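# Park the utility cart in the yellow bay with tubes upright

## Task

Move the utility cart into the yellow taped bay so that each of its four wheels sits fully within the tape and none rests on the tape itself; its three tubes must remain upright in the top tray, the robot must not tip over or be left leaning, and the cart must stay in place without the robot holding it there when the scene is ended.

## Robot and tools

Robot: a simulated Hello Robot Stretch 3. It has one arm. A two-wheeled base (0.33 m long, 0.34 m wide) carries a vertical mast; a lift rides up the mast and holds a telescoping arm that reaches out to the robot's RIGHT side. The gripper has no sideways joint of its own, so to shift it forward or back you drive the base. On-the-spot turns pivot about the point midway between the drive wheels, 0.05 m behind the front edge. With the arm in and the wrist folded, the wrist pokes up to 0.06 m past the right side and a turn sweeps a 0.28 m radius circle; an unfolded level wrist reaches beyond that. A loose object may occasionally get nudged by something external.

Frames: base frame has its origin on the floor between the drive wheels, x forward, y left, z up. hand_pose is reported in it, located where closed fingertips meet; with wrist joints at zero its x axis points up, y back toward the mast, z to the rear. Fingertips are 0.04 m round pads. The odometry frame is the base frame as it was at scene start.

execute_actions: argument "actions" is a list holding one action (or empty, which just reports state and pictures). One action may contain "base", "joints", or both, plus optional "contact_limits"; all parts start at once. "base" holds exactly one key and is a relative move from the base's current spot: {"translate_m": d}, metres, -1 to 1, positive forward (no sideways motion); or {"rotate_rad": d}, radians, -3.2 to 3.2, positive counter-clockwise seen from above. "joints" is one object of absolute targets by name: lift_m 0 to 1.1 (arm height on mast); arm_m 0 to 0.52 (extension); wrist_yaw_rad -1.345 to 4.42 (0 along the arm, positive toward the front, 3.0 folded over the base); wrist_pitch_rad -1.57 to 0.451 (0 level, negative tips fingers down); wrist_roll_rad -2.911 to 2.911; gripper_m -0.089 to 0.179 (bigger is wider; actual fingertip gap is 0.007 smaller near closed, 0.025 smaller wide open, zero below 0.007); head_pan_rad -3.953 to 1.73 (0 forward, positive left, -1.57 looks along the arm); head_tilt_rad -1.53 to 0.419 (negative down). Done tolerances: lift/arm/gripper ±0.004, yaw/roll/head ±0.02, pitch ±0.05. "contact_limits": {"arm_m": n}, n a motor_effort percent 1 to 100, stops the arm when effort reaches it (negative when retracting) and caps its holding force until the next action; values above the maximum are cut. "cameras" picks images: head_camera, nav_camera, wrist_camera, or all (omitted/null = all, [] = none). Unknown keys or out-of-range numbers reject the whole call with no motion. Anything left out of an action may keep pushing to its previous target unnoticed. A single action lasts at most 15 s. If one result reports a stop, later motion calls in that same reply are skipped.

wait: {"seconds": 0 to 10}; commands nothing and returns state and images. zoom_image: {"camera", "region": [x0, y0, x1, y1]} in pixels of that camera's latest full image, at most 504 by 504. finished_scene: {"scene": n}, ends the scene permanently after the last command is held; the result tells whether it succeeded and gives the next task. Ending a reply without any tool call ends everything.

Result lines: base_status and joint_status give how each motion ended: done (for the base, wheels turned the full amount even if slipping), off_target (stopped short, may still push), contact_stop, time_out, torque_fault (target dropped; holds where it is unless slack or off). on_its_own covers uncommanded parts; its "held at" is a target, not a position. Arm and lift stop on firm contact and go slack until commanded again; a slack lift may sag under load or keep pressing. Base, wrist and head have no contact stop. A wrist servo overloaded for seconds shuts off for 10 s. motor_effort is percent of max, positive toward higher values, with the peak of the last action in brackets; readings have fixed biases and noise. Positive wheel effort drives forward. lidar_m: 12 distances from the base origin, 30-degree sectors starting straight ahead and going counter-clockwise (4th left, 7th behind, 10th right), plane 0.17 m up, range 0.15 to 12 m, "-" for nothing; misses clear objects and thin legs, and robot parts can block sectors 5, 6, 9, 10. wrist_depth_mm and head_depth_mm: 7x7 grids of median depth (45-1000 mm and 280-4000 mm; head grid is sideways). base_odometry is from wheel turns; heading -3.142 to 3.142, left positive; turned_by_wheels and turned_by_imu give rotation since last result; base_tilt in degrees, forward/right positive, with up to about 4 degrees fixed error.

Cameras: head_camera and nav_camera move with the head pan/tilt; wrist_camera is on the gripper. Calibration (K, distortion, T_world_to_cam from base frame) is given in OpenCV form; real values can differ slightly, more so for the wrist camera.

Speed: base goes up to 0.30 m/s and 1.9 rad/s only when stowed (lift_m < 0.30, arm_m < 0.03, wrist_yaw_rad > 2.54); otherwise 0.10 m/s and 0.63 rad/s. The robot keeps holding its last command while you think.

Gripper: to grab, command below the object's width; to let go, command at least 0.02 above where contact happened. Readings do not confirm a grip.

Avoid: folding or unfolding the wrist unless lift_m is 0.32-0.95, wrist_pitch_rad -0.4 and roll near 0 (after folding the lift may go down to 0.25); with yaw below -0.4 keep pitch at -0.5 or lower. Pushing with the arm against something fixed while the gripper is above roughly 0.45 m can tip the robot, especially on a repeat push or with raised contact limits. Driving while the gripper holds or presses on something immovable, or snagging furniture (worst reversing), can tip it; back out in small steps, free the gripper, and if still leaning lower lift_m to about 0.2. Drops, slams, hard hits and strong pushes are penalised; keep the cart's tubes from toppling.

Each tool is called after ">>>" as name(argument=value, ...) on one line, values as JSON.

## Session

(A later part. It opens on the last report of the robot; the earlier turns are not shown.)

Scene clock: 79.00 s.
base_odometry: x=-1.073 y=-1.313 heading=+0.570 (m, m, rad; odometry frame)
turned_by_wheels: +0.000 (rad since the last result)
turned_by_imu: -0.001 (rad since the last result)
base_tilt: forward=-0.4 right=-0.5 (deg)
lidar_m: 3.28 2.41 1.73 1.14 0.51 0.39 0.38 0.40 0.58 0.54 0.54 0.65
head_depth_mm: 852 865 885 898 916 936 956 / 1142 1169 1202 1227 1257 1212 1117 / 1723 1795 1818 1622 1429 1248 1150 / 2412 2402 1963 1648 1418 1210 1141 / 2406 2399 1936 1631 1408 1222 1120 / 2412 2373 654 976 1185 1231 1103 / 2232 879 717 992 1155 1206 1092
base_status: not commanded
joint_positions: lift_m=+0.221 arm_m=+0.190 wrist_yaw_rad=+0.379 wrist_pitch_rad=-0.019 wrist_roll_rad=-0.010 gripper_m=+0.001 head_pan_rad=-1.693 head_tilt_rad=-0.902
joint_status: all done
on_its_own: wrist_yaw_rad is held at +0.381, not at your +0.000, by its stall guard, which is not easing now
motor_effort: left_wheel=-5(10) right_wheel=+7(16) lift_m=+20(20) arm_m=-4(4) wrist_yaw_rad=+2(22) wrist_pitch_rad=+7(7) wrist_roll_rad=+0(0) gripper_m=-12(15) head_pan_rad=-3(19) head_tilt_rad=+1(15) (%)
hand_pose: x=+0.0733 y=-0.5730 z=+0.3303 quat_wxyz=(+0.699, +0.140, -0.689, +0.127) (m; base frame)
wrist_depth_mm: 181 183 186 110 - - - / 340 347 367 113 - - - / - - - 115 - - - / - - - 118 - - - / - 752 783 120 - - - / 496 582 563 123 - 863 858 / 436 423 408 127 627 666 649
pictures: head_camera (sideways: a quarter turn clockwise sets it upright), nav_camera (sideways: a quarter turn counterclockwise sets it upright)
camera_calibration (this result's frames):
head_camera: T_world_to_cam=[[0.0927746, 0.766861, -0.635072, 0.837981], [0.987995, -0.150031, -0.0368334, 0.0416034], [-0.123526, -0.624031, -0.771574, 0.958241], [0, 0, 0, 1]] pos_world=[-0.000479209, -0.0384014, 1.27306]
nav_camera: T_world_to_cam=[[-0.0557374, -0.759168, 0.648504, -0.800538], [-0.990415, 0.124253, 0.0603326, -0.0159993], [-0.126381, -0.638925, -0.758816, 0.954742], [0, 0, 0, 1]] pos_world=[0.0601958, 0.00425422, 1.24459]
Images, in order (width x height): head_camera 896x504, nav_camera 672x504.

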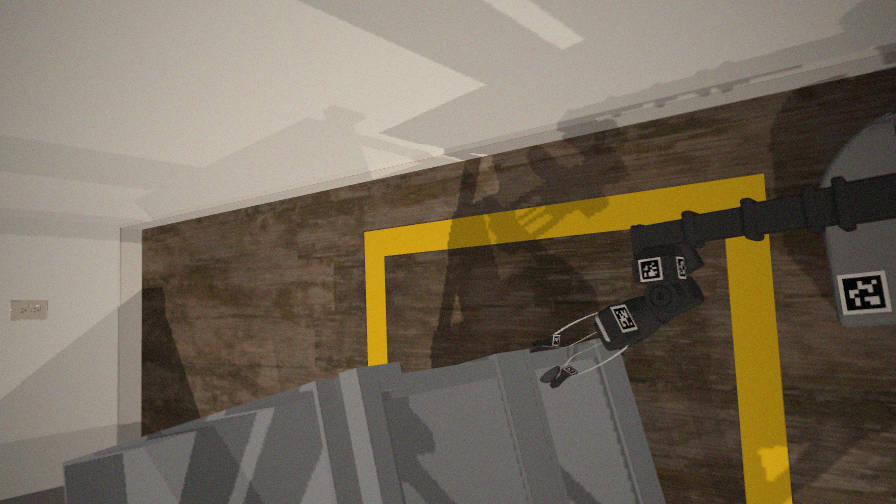

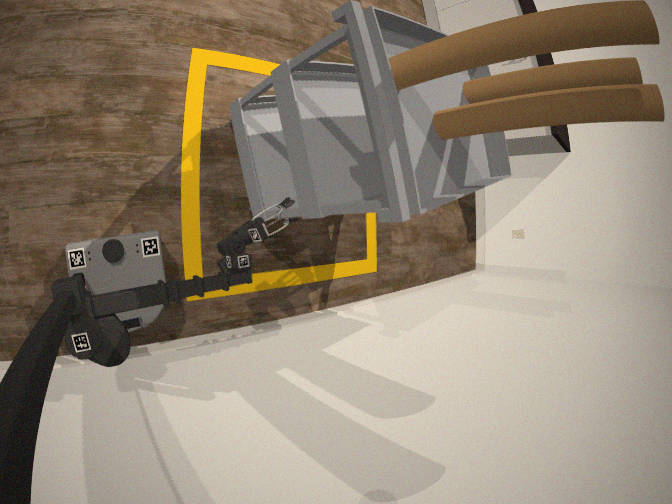

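>>> execute_actions(actions=[{"joints":{"gripper_m":0.08}}], cameras=[])

>>> execute_actions(actions=[{"joints":{"arm_m":0.0}}], cameras=[])

>>> execute_actions(actions=[{"joints":{"lift_m":0.45,"wrist_pitch_rad":-1.5,"wrist_yaw_rad":0.0,"gripper_m":0.0}}], cameras=["nav_camera"])

>>> execute_actions(actions=[{"base":{"translate_m":0.8},"joints":{"head_pan_rad":-2.2,"head_tilt_rad":-0.95}}], cameras=["nav_camera","head_camera"])

Scene clock: 85.03 s.
base_odometry: x=-1.073 y=-1.313 heading=+0.570 (m, m, rad; odometry frame)
turned_by_wheels: +0.000 (rad since the last result)
turned_by_imu: +0.000 (rad since the last result)
base_tilt: forward=-0.6 right=-0.5 (deg)
lidar_m: 3.27 2.42 1.73 1.14 0.51 0.39 0.38 0.40 0.58 0.53 0.54 0.66
head_depth_mm: 854 871 882 900 916 936 955 / 1146 1169 1193 1231 1251 1211 1116 / 1727 1788 1811 1610 1421 1252 1148 / 2457 2429 1956 1647 1423 1215 1144 / 2415 2401 1937 1625 1405 1219 1124 / 2403 2382 654 974 1192 1229 1100 / 2233 879 718 992 1160 1210 1098
base_status: not commanded
joint_positions: lift_m=+0.221 arm_m=+0.190 wrist_yaw_rad=+0.380 wrist_pitch_rad=-0.019 wrist_roll_rad=-0.010 gripper_m=+0.080 head_pan_rad=-1.693 head_tilt_rad=-0.902
joint_status: all done
on_its_own: wrist_yaw_rad is held at +0.381, not at your +0.000, by its stall guard, which is not easing now
motor_effort: left_wheel=-3(5) right_wheel=+3(7) lift_m=+20(20) arm_m=-4(4) wrist_yaw_rad=+1(4) wrist_pitch_rad=+7(7) wrist_roll_rad=+0(0) gripper_m=-1(80) head_pan_rad=-2(3) head_tilt_rad=+2(1) (%)
hand_pose: x=+0.0734 y=-0.5729 z=+0.3303 quat_wxyz=(+0.699, +0.140, -0.689, +0.127) (m; base frame)
wrist_depth_mm: 179 182 185 110 - - - / 338 348 364 112 - - - / - - - 115 - - - / - - - 118 - - - / - 733 785 121 - - - / 493 568 - 123 601 896 851 / 429 426 405 127 626 622 656
pictures: none
No camera images: the call's "cameras" was empty. Leave "cameras" out to get every camera's image.

Scene clock: 87.67 s.
base_odometry: x=-1.073 y=-1.313 heading=+0.570 (m, m, rad; odometry frame)
turned_by_wheels: +0.000 (rad since the last result)
turned_by_imu: +0.000 (rad since the last result)
base_tilt: forward=-0.5 right=-0.4 (deg)
lidar_m: 3.28 2.41 1.73 1.14 0.51 0.39 0.38 0.40 0.58 0.53 0.54 0.65
head_depth_mm: 854 868 884 899 917 936 954 / 1140 1172 1197 1226 1257 1209 1113 / 1732 1796 1822 1612 1420 1249 1149 / 2431 2412 1970 1638 1417 1244 - / 2415 2403 1936 1631 1388 1250 1104 / 2405 2351 654 976 1211 1225 1101 / 2248 876 719 993 1159 1209 1093
base_status: not commanded
joint_positions: lift_m=+0.221 arm_m=+0.000 wrist_yaw_rad=+0.380 wrist_pitch_rad=-0.019 wrist_roll_rad=-0.010 gripper_m=+0.080 head_pan_rad=-1.693 head_tilt_rad=-0.902
joint_status: all done
on_its_own: wrist_yaw_rad is held at +0.381, not at your +0.000, by its stall guard, which is not easing now
motor_effort: left_wheel=-3(3) right_wheel=+3(3) lift_m=+20(20) arm_m=-4(1) wrist_yaw_rad=+0(0) wrist_pitch_rad=+7(7) wrist_roll_rad=+0(0) gripper_m=-1(1) head_pan_rad=-3(2) head_tilt_rad=+1(1) (%)
hand_pose: x=+0.0734 y=-0.3829 z=+0.3303 quat_wxyz=(+0.699, +0.140, -0.689, +0.127) (m; base frame)
wrist_depth_mm: 339 318 302 286 277 - - / 350 344 354 377 323 - - / - - - - - - - / - - - - - - - / - - 846 843 757 - - / 413 547 - 554 487 892 856 / 403 378 355 332 320 629 642
pictures: none
No camera images: the call's "cameras" was empty. Leave "cameras" out to get every camera's image.

Scene clock: 90.60 s.
base_odometry: x=-1.073 y=-1.313 heading=+0.570 (m, m, rad; odometry frame)
turned_by_wheels: +0.000 (rad since the last result)
turned_by_imu: +0.000 (rad since the last result)
base_tilt: forward=-0.4 right=-0.4 (deg)
lidar_m: 3.28 2.41 1.72 1.14 0.51 0.39 0.38 0.40 0.58 0.53 0.54 0.66
head_depth_mm: 852 866 879 900 915 935 957 / 1145 1172 1196 1229 1256 1211 1116 / 1724 1793 1821 1618 1422 1264 - / 2454 2394 1968 1638 1415 1264 - / 2417 2387 1950 1638 1381 1236 1117 / 2372 2370 655 972 1204 1232 1101 / 2236 878 719 989 1160 1202 1096
base_status: not commanded
joint_positions: lift_m=+0.449 arm_m=+0.000 wrist_yaw_rad=+0.003 wrist_pitch_rad=-1.495 wrist_roll_rad=-0.010 gripper_m=+0.000 head_pan_rad=-1.693 head_tilt_rad=-0.902
joint_status: all done
motor_effort: left_wheel=-3(3) right_wheel=+3(3) lift_m=+48(52) arm_m=-4(4) wrist_yaw_rad=-3(2) wrist_pitch_rad=-1(7) wrist_roll_rad=+0(0) gripper_m=-3(83) head_pan_rad=-3(2) head_tilt_rad=+1(1) (%)
hand_pose: x=-0.0216 y=-0.1407 z=+0.3308 quat_wxyz=(+0.522, +0.484, -0.515, -0.478) (m; base frame)
wrist_depth_mm: 497 490 483 481 482 480 474 / 493 499 503 486 483 483 468 / 501 494 498 499 490 484 469 / 507 504 503 489 491 492 462 / 516 511 497 - - - 455 / 511 509 510 - - - 457 / 513 510 515 - - - 448
pictures: nav_camera (sideways: a quarter turn counterclockwise sets it upright)
camera_calibration (this result's frames):
nav_camera: T_world_to_cam=[[-0.0557379, -0.759165, 0.648507, -0.800542], [-0.990414, 0.124255, 0.0603326, -0.0159993], [-0.126382, -0.638928, -0.758814, 0.954739], [0, 0, 0, 1]] pos_world=[0.0601958, 0.00425399, 1.24459]
Images, in order (width x height): nav_camera 672x504.

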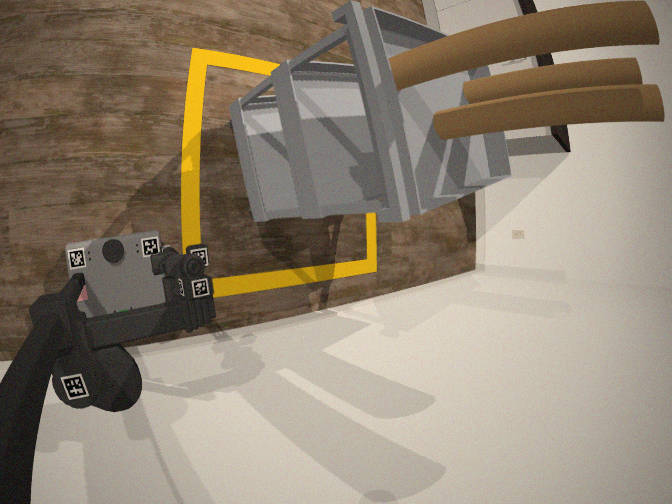

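Scene clock: 99.60 s.
base_odometry: x=-0.400 y=-0.882 heading=+0.570 (m, m, rad; odometry frame)
turned_by_wheels: +0.000 (rad since the last result)
turned_by_imu: -0.002 (rad since the last result)
base_tilt: forward=-0.4 right=-0.5 (deg)
lidar_m: 2.60 2.75 1.87 1.63 1.56 1.21 1.18 0.69 0.56 0.93 2.22 2.38
head_depth_mm: 1307 1418 1623 1623 1417 1244 - / 1413 818 1768 1613 1404 1248 - / 1008 856 1161 1440 1395 1239 - / 618 718 682 1048 1341 1273 - / 845 818 793 1052 1330 1264 - / 1025 839 1157 1419 1376 1229 1092 / 899 883 1214 1504 1361 1211 1091
base_status: done
joint_positions: lift_m=+0.449 arm_m=+0.000 wrist_yaw_rad=+0.003 wrist_pitch_rad=-1.495 wrist_roll_rad=-0.010 gripper_m=+0.000 head_pan_rad=-2.193 head_tilt_rad=-0.938
joint_status: all done
motor_effort: left_wheel=-3(5) right_wheel=+3(8) lift_m=+48(49) arm_m=-4(4) wrist_yaw_rad=-3(3) wrist_pitch_rad=-1(1) wrist_roll_rad=+0(0) gripper_m=-1(2) head_pan_rad=-2(25) head_tilt_rad=-5(10) (%)
hand_pose: x=-0.0216 y=-0.1407 z=+0.3308 quat_wxyz=(+0.522, +0.484, -0.515, -0.478) (m; base frame)
wrist_depth_mm: 491 490 487 489 480 487 477 / 494 489 496 484 492 486 486 / 502 502 501 499 508 489 488 / 501 499 498 502 499 485 491 / 508 507 508 - - - 497 / 513 507 506 - - - 495 / 515 514 508 - - - 505
pictures: head_camera (sideways: a quarter turn clockwise sets it upright), nav_camera (sideways: a quarter turn counterclockwise sets it upright)
camera_calibration (this result's frames):
head_camera: T_world_to_cam=[[0.462043, 0.646558, -0.607024, 0.799184], [0.795881, -0.60427, -0.0378319, 0.0440734], [-0.391267, -0.465639, -0.793782, 0.98875], [0, 0, 0, 1]] pos_world=[-0.0174692, -0.0296864, 1.27164]
nav_camera: T_world_to_cam=[[-0.426136, -0.657961, 0.620883, -0.762289], [-0.810844, 0.582139, 0.06039, -0.0171665], [-0.401174, -0.477704, -0.781574, 0.98601], [0, 0, 0, 1]] pos_world=[0.0568038, -0.0205416, 1.24497]
Images, in order (width x height): head_camera 896x504, nav_camera 672x504.

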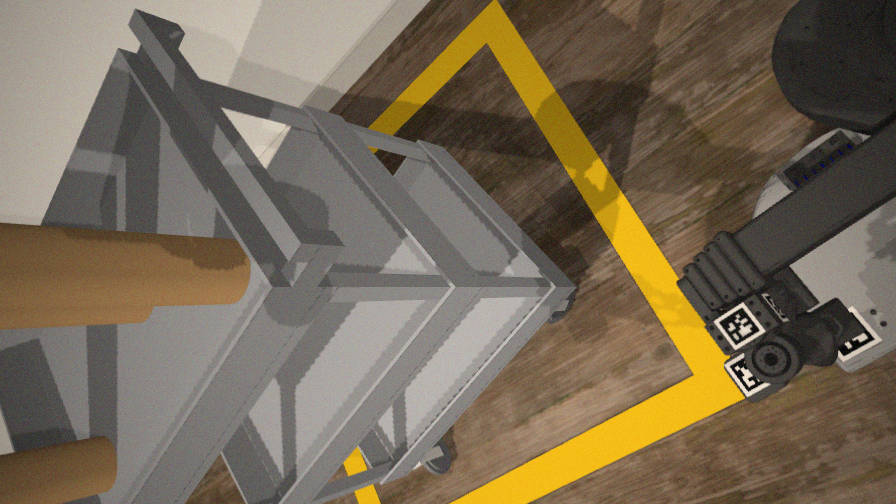

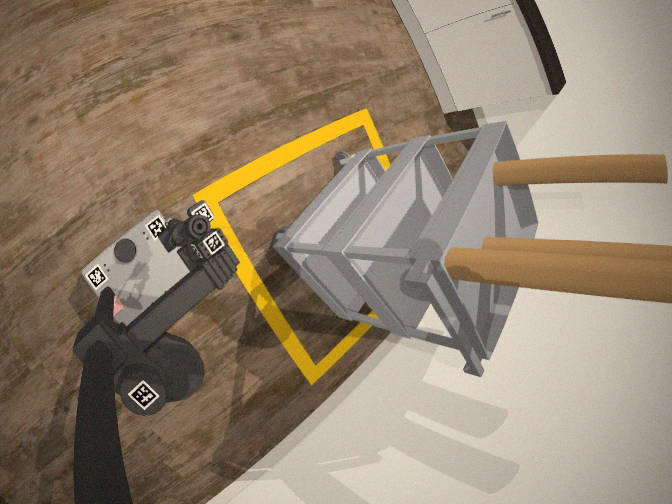

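>>> finished_scene(scene=2)

The scene is finished: the task was done.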